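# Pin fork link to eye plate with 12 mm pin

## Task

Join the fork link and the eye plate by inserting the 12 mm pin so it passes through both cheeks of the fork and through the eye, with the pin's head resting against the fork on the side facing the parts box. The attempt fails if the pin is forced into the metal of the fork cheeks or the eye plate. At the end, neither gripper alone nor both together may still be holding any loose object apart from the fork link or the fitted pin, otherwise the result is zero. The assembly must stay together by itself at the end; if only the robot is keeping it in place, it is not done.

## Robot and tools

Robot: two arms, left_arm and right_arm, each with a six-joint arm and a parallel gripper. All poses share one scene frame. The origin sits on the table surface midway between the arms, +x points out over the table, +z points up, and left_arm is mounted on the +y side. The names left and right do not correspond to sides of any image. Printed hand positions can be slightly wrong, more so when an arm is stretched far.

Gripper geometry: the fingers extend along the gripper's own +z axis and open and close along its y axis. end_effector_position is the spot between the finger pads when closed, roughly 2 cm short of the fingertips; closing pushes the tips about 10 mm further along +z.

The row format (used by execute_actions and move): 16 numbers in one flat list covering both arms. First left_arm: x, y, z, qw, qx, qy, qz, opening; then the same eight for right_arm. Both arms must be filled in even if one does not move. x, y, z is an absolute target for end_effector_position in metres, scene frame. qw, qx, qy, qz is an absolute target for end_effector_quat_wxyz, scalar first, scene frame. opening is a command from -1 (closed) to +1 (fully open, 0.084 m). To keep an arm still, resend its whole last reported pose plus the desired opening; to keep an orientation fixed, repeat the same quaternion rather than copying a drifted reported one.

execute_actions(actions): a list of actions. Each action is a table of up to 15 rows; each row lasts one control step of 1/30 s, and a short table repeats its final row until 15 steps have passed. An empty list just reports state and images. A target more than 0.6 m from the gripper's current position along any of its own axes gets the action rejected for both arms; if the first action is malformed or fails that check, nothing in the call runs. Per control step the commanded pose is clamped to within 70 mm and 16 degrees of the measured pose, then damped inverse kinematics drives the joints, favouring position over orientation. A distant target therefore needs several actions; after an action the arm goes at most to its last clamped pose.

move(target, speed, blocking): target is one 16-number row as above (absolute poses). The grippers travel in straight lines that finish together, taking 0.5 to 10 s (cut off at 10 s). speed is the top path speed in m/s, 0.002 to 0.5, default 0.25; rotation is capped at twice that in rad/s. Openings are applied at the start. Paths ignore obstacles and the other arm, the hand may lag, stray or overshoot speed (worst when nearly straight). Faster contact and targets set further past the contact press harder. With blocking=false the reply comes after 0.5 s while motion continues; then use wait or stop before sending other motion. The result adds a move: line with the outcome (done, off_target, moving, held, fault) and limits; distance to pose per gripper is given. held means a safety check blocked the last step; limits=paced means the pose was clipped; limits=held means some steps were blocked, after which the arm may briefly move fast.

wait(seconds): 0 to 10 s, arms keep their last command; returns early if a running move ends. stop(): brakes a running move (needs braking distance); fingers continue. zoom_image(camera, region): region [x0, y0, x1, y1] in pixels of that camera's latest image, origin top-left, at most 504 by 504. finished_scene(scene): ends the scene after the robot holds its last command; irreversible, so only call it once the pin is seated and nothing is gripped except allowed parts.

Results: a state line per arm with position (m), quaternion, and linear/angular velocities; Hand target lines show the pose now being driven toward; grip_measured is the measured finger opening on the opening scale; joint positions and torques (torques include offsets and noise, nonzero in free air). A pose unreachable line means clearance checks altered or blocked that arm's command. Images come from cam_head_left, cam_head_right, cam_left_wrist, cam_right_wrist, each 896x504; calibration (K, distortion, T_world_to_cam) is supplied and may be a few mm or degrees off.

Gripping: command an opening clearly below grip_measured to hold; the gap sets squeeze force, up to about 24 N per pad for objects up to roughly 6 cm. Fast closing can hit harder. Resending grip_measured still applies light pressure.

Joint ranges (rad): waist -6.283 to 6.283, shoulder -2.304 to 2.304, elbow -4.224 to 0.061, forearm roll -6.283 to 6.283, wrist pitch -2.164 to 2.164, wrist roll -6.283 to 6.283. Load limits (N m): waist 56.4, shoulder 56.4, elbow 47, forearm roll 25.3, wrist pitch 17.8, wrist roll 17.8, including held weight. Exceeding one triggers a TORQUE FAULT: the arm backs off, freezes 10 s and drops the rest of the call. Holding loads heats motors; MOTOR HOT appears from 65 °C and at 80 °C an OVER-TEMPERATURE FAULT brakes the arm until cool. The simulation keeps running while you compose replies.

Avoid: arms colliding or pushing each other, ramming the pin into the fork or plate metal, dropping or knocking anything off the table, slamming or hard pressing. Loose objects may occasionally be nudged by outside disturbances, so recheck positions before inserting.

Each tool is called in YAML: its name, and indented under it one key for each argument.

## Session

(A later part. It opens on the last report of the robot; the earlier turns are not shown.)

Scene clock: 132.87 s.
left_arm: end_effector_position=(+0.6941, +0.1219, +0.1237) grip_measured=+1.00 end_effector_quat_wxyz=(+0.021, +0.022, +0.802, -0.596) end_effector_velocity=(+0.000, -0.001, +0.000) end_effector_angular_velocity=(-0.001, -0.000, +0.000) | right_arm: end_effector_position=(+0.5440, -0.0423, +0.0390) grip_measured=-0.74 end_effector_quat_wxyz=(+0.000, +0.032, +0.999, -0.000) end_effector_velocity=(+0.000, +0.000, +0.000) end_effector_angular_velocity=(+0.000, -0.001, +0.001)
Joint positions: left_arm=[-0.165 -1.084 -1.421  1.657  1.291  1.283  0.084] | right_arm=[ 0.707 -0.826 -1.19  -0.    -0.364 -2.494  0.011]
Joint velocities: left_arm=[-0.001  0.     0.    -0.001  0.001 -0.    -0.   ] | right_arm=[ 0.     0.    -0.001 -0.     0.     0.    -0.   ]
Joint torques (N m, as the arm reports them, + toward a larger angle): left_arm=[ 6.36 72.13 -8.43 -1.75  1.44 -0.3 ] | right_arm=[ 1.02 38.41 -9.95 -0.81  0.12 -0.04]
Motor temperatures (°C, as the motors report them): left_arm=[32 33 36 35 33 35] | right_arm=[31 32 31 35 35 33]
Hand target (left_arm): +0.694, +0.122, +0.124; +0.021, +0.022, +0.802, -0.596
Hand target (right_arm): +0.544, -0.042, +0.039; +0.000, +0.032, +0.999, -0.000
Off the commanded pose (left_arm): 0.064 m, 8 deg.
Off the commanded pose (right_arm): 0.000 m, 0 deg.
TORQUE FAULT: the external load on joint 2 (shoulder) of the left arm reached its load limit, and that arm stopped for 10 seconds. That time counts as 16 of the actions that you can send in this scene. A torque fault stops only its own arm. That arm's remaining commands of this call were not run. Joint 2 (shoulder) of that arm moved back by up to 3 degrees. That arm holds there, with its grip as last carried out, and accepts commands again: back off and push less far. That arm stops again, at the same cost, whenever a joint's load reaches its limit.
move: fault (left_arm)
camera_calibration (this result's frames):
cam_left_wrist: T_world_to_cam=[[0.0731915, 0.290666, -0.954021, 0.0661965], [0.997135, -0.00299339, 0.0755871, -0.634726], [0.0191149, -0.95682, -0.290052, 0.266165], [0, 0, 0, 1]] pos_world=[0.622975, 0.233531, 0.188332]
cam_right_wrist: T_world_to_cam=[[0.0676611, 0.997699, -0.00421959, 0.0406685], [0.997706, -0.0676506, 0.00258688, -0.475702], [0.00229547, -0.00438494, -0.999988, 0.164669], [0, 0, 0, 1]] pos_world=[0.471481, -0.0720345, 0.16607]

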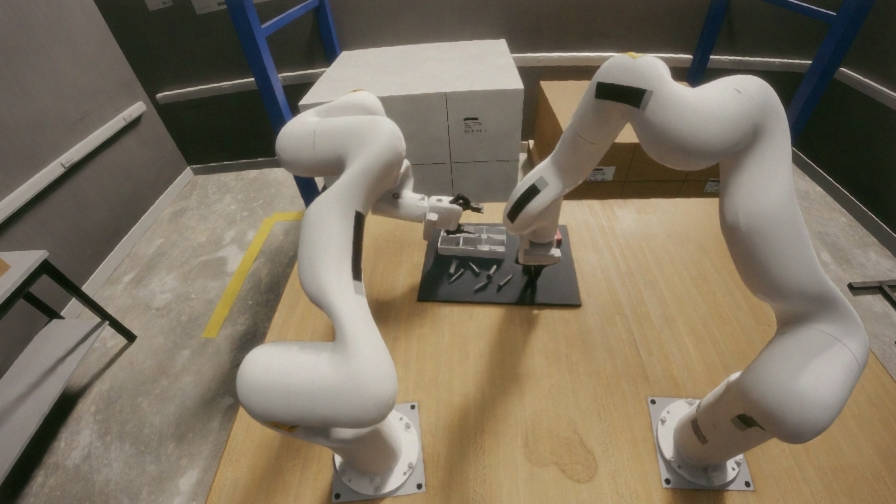

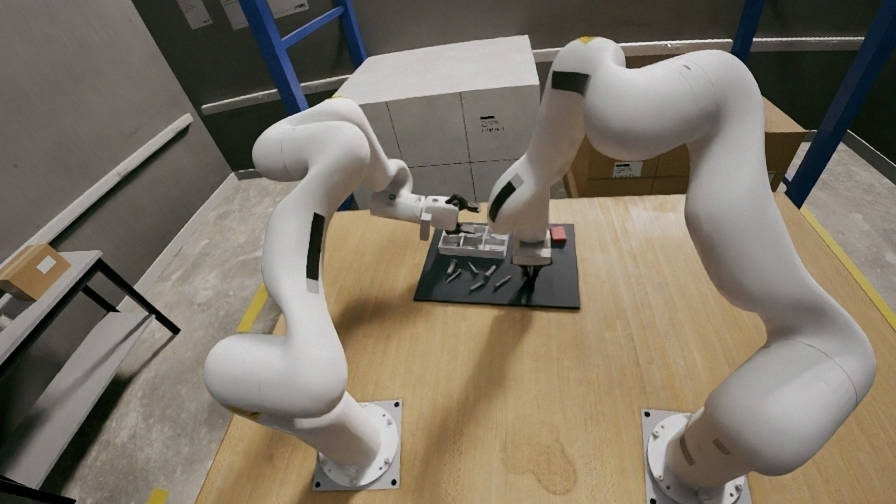

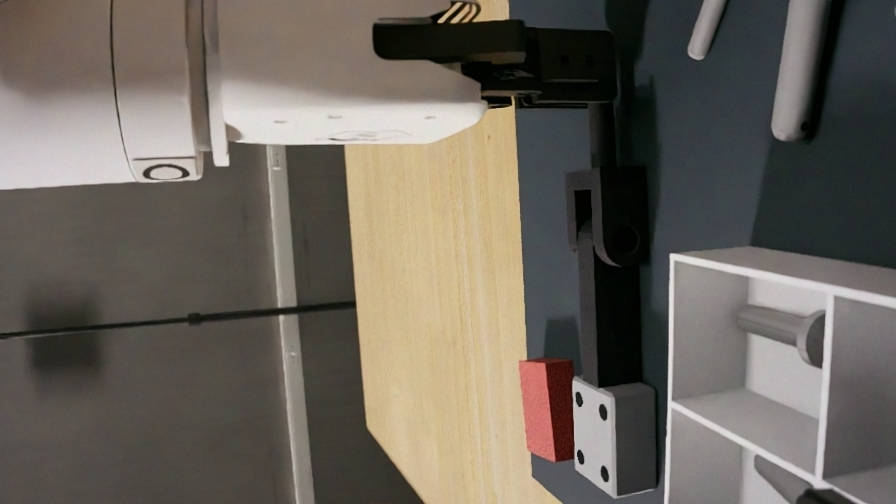

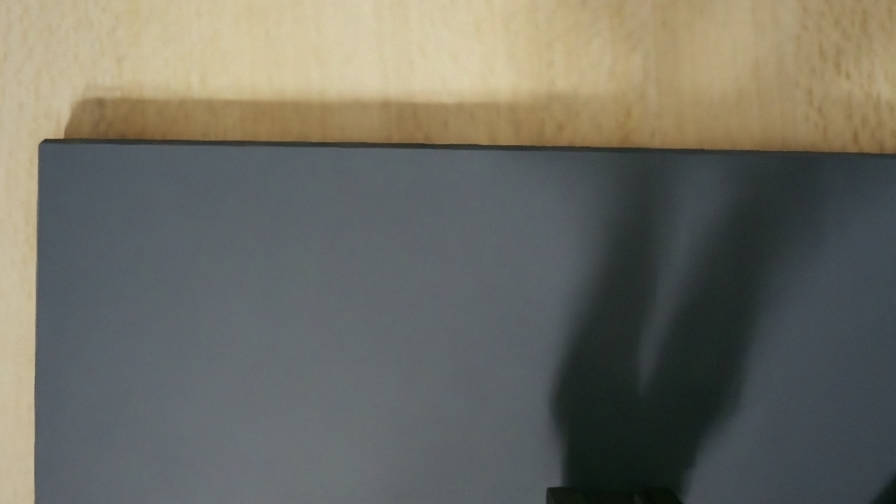

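move:
  target: [0.66,0.16,0.17,0,0,0.9,-0.43,1,0.544,-0.0423,0.039,0,0.032,0.9995,0,1]
  speed: 0.15

move:
  target: [0.64,0.2,0.2,0,0,1,0,1,0.5,-0.1,0.17,0,0.032,0.9995,0,1]
  speed: 0.2

move:
  target: [0.641,0.117,0.13,0,0.174,0.985,0,0,0.4,-0.3,0.2,0,0,1,0,1]

Scene clock: 138.90 s.
left_arm: end_effector_position=(+0.6596, +0.1598, +0.1697) grip_measured=+1.00 end_effector_quat_wxyz=(+0.000, -0.000, +0.902, -0.432) end_effector_velocity=(-0.001, +0.000, +0.001) end_effector_angular_velocity=(+0.007, +0.003, -0.001) | right_arm: end_effector_position=(+0.5440, -0.0423, +0.0390) grip_measured=+1.00 end_effector_quat_wxyz=(+0.000, +0.032, +0.999, -0.000) end_effector_velocity=(-0.001, +0.001, -0.000) end_effector_angular_velocity=(-0.001, +0.001, +0.002)
Joint positions: left_arm=[-0.175 -0.779 -1.229  1.894  0.963  1.013  0.084] | right_arm=[ 0.707 -0.826 -1.19   0.    -0.364 -2.494  0.084]
Joint velocities: left_arm=[-0.001  0.004  0.001  0.009 -0.004 -0.01   0.   ] | right_arm=[ 0.003  0.     0.001  0.     0.     0.    -0.   ]
Joint torques (N m, as the arm reports them, + toward a larger angle): left_arm=[ 6.83 64.12 -9.22 -1.84  1.13 -0.23] | right_arm=[  2.91  41.89 -10.35  -2.04   0.45  -0.28]
Motor temperatures (°C, as the motors report them): left_arm=[32 33 36 35 33 35] | right_arm=[31 32 31 35 35 33]
Hand target (left_arm): +0.660, +0.160, +0.170; +0.000, -0.000, +0.902, -0.431
Hand target (right_arm): +0.544, -0.042, +0.039; +0.000, +0.032, +0.999, -0.000
Off the commanded pose (left_arm): 0.001 m, 0 deg.
Off the commanded pose (right_arm): 0.000 m, 0 deg.
move: done
camera_calibration (this result's frames):
cam_left_wrist: T_world_to_cam=[[0.0119483, 0.630119, -0.776407, 0.0575555], [0.999857, 0.00176064, 0.0168159, -0.596297], [0.011963, -0.776497, -0.630008, 0.349958], [0, 0, 0, 1]] pos_world=[0.591338, 0.236525, 0.27519]
cam_right_wrist: T_world_to_cam=[[0.0676584, 0.9977, -0.004206, 0.0406636], [0.997706, -0.067648, 0.00257957, -0.4757], [0.00228911, -0.00437089, -0.999988, 0.164661], [0, 0, 0, 1]] pos_world=[0.47148, -0.0720305, 0.166057]

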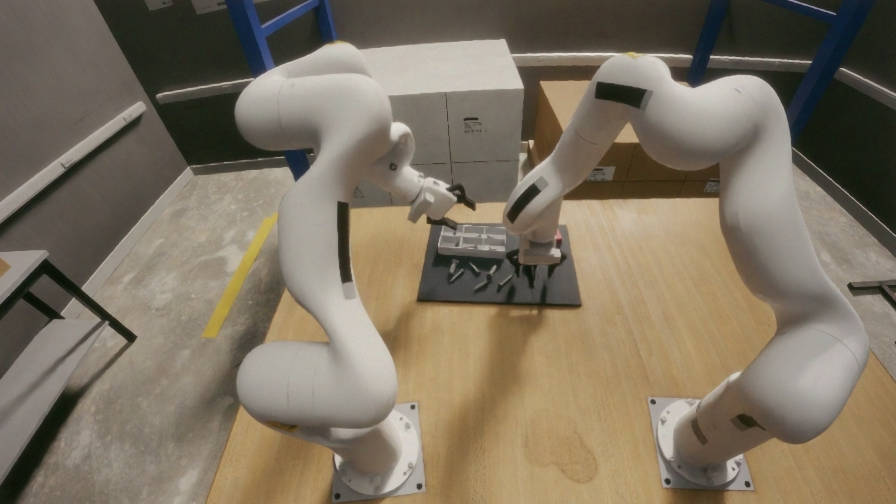

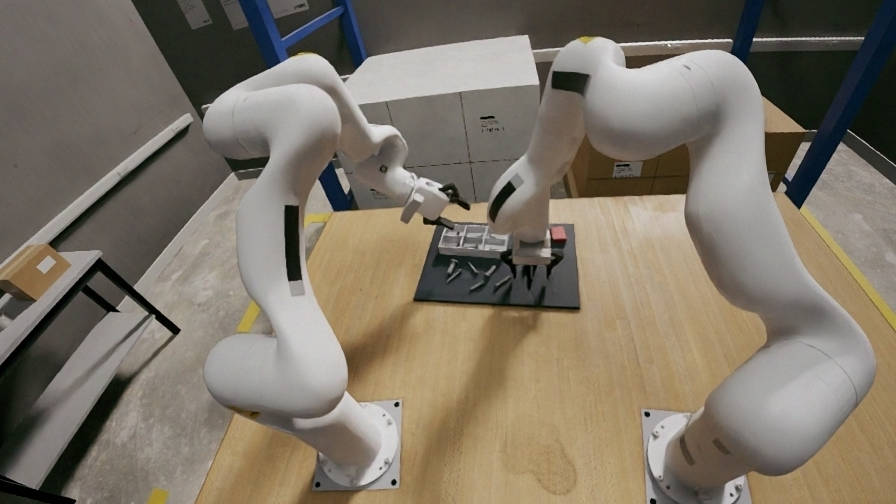

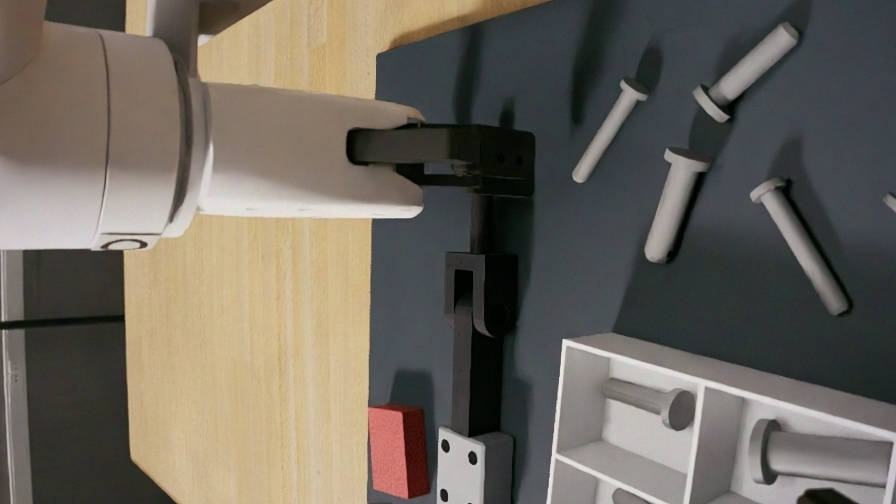

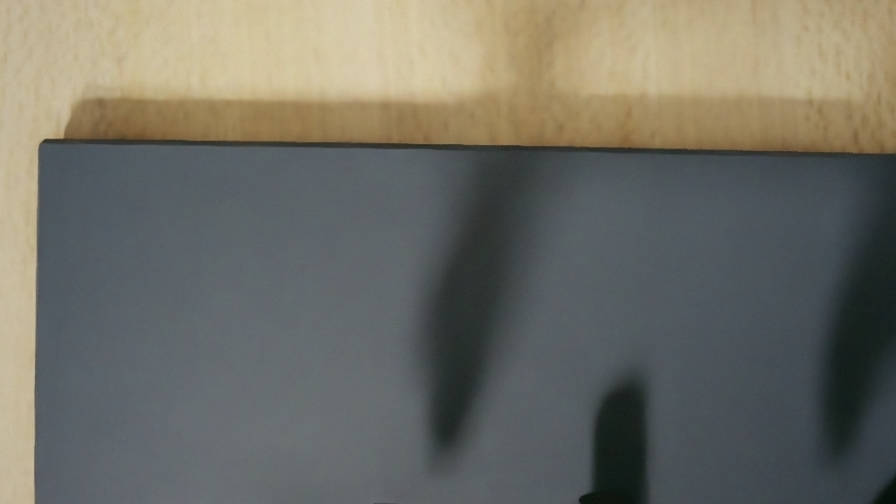

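Scene clock: 141.67 s.
left_arm: end_effector_position=(+0.6394, +0.1999, +0.1997) grip_measured=+1.00 end_effector_quat_wxyz=(+0.001, -0.000, +1.000, -0.001) end_effector_velocity=(-0.000, -0.000, +0.000) end_effector_angular_velocity=(+0.009, +0.001, +0.001) | right_arm: end_effector_position=(+0.5003, -0.0996, +0.1700) grip_measured=+1.00 end_effector_quat_wxyz=(-0.000, +0.032, +0.999, +0.000) end_effector_velocity=(+0.001, -0.001, +0.001) end_effector_angular_velocity=(+0.001, -0.002, -0.001)
Joint positions: left_arm=[-0.43  -0.587 -1.247  3.139  0.658 -0.269  0.084] | right_arm=[ 0.66  -0.459 -0.968  0.001 -0.509 -2.541  0.084]
Joint velocities: left_arm=[-0.004 -0.001 -0.002  0.014  0.004 -0.016  0.   ] | right_arm=[-0.002  0.002 -0.    -0.    -0.001 -0.    -0.   ]
Joint torques (N m, as the arm reports them, + toward a larger angle): left_arm=[  6.48  59.92 -10.65  -1.65   0.4   -0.3 ] | right_arm=[ -0.79  30.51 -12.77  -0.77   0.41  -0.24]
Motor temperatures (°C, as the motors report them): left_arm=[32 33 36 35 33 35] | right_arm=[31 32 31 35 35 33]
Hand target (left_arm): +0.639, +0.200, +0.200; +0.001, -0.000, +1.000, -0.000
Hand target (right_arm): +0.500, -0.100, +0.170; -0.000, +0.032, +0.999, +0.000
Off the commanded pose (left_arm): 0.001 m, 0 deg.
Off the commanded pose (right_arm): 0.001 m, 0 deg.
move: done
camera_calibration (this result's frames):
cam_left_wrist: T_world_to_cam=[[0.0114926, 0.999933, 0.00151516, -0.173096], [0.999853, -0.0115109, 0.0126927, -0.573183], [0.0127093, 0.00136907, -0.999918, 0.318209], [0, 0, 0, 1]] pos_world=[0.571044, 0.166051, 0.32572]
cam_right_wrist: T_world_to_cam=[[0.0675528, 0.997708, -0.00400681, 0.101368], [0.997714, -0.0675438, 0.00231807, -0.436311], [0.00204212, -0.00415424, -0.999989, 0.295679], [0, 0, 0, 1]] pos_world=[0.427862, -0.129378, 0.297093]

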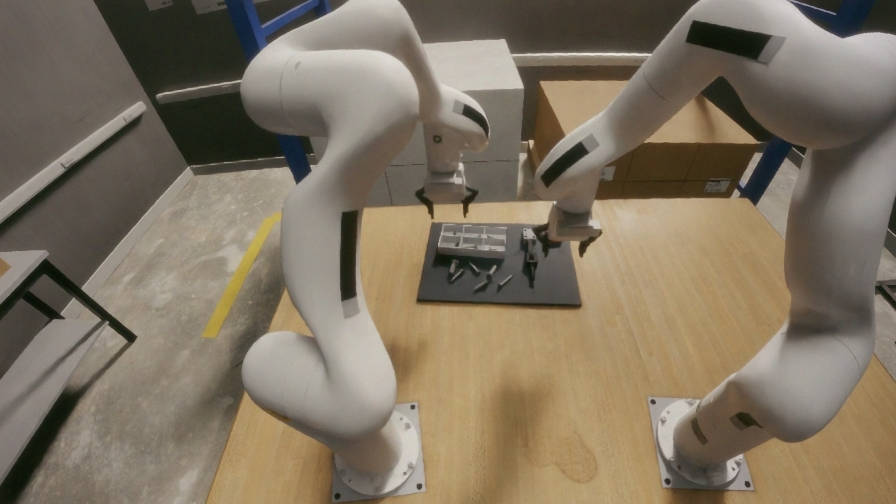

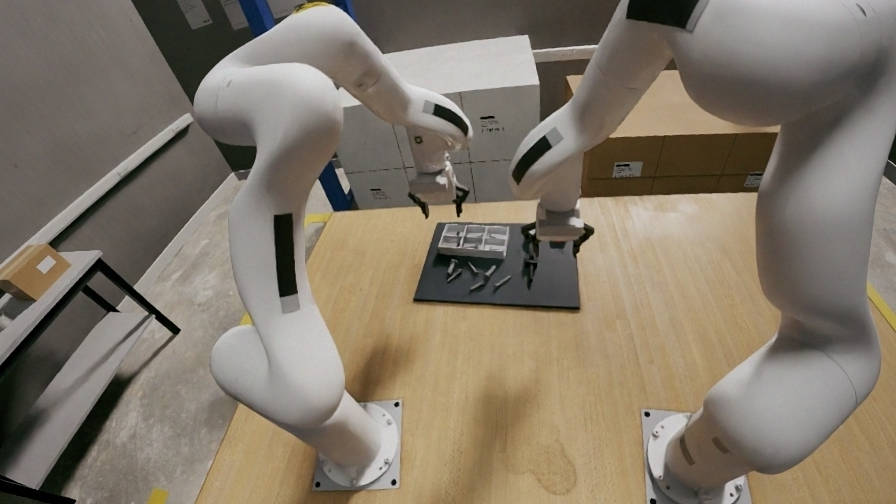

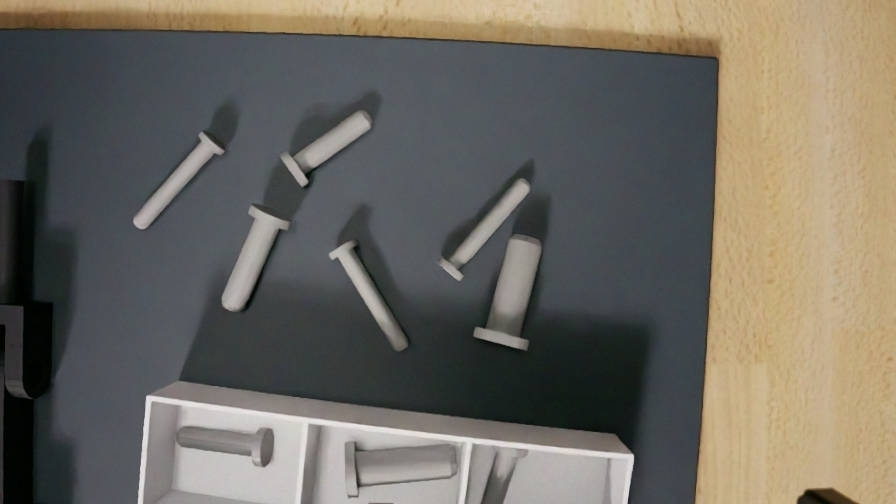

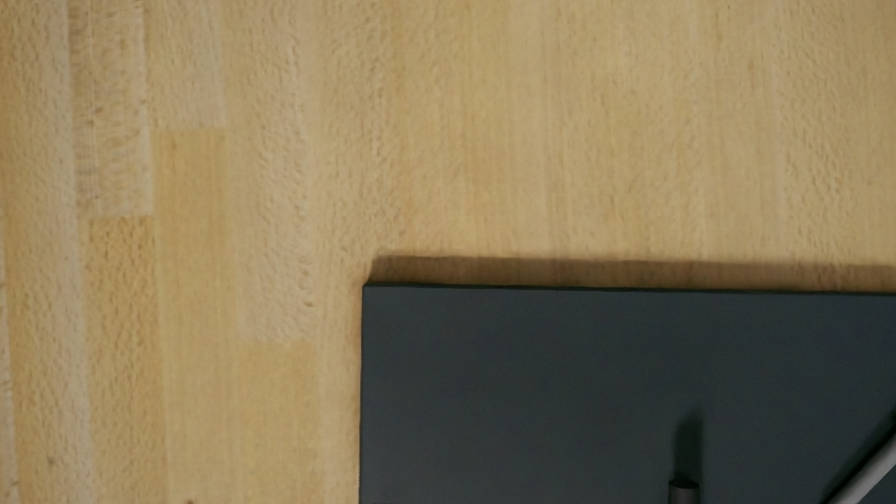

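Scene clock: 143.20 s.
left_arm: end_effector_position=(+0.6414, +0.1171, +0.1302) grip_measured=-0.01 end_effector_quat_wxyz=(-0.000, +0.174, +0.985, +0.000) end_effector_velocity=(+0.000, -0.001, +0.000) end_effector_angular_velocity=(-0.000, -0.000, -0.002) | right_arm: end_effector_position=(+0.4001, -0.2994, +0.2005) grip_measured=+1.00 end_effector_quat_wxyz=(-0.000, -0.000, +1.000, +0.000) end_effector_velocity=(-0.001, -0.002, +0.001) end_effector_angular_velocity=(+0.004, +0.000, -0.001)
Joint positions: left_arm=[-0.557 -0.752 -1.332  3.142  0.58  -0.049  0.044] | right_arm=[ 0.303 -0.038 -0.518  0.001 -0.479 -2.963  0.084]
Joint velocities: left_arm=[-0.001 -0.    -0.001 -0.     0.     0.002  0.   ] | right_arm=[-0.007  0.005  0.002  0.008 -0.002 -0.013  0.   ]
Joint torques (N m, as the arm reports them, + toward a larger angle): left_arm=[  6.5   64.75 -10.49  -1.39   0.38  -0.26] | right_arm=[ -0.29  18.64 -10.99  -1.53   0.3   -0.3 ]
Motor temperatures (°C, as the motors report them): left_arm=[32 33 36 35 33 35] | right_arm=[31 32 31 35 35 33]
Hand target (left_arm): +0.641, +0.117, +0.130; -0.000, +0.174, +0.985, +0.000
Hand target (right_arm): +0.400, -0.300, +0.201; -0.000, +0.000, +1.000, +0.000
Off the commanded pose (left_arm): 0.000 m, 0 deg.
Off the commanded pose (right_arm): 0.001 m, 0 deg.
move: done
camera_calibration (this result's frames):
cam_left_wrist: T_world_to_cam=[[0.353655, 0.93537, 0.00341613, -0.302418], [0.935306, -0.353671, 0.0108981, -0.493524], [0.011402, -0.000659053, -0.999935, 0.249863], [0, 0, 0, 1]] pos_world=[0.565699, 0.108493, 0.256259]
cam_right_wrist: T_world_to_cam=[[0.00367828, 0.999987, -0.00364511, 0.333774], [0.99999, -0.00366898, 0.00255262, -0.331643], [0.00253921, -0.00365446, -0.99999, 0.325443], [0, 0, 0, 1]] pos_world=[0.329586, -0.333797, 0.327503]

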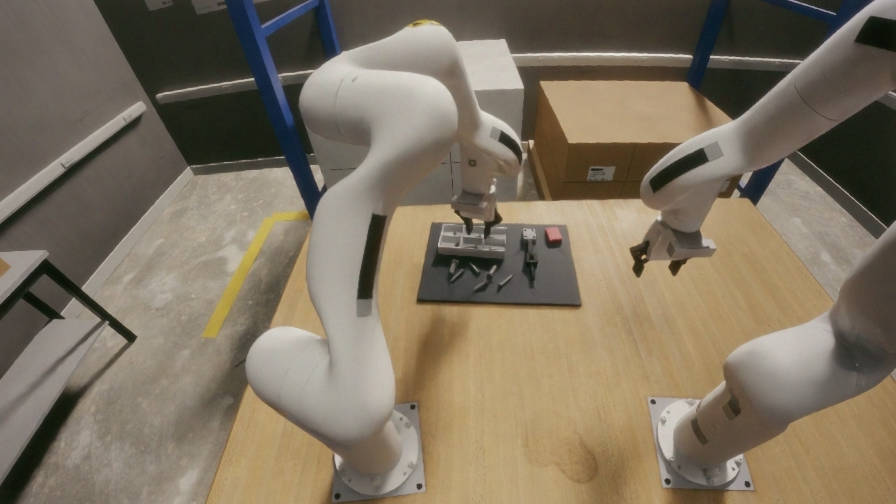

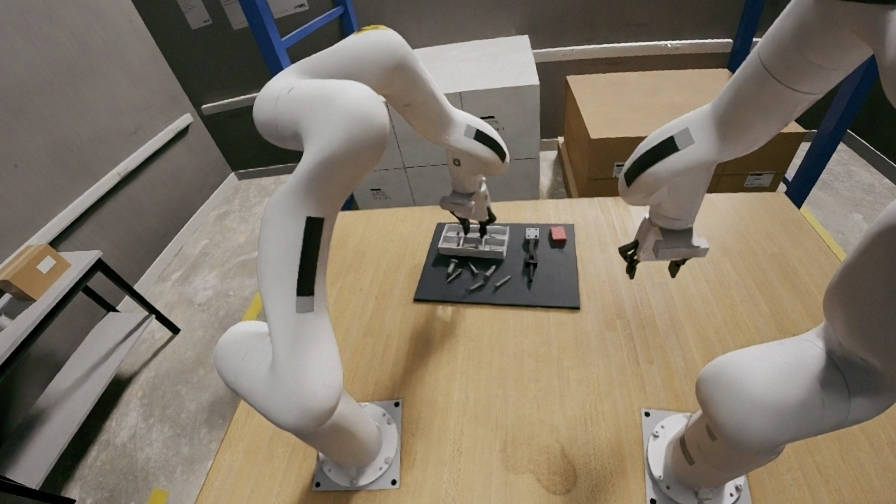

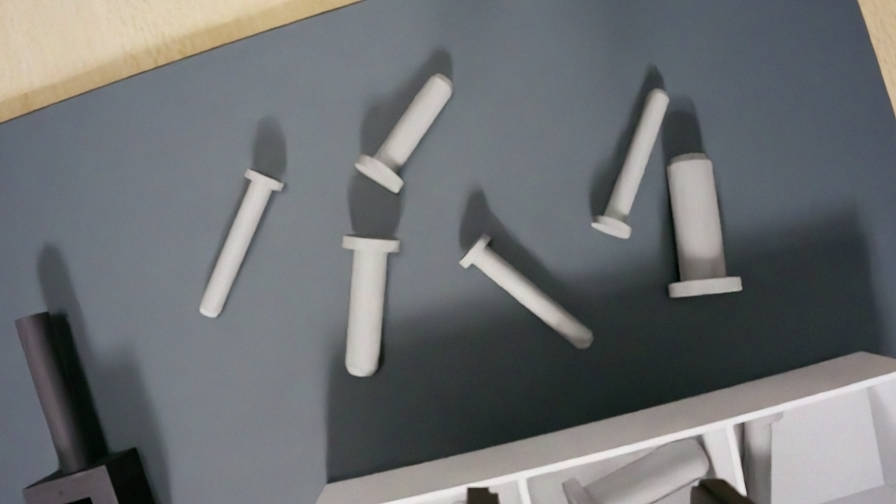

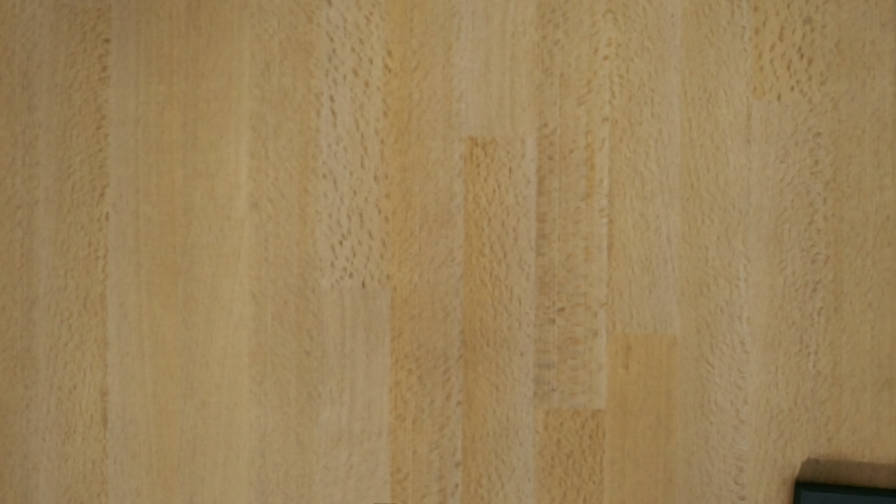

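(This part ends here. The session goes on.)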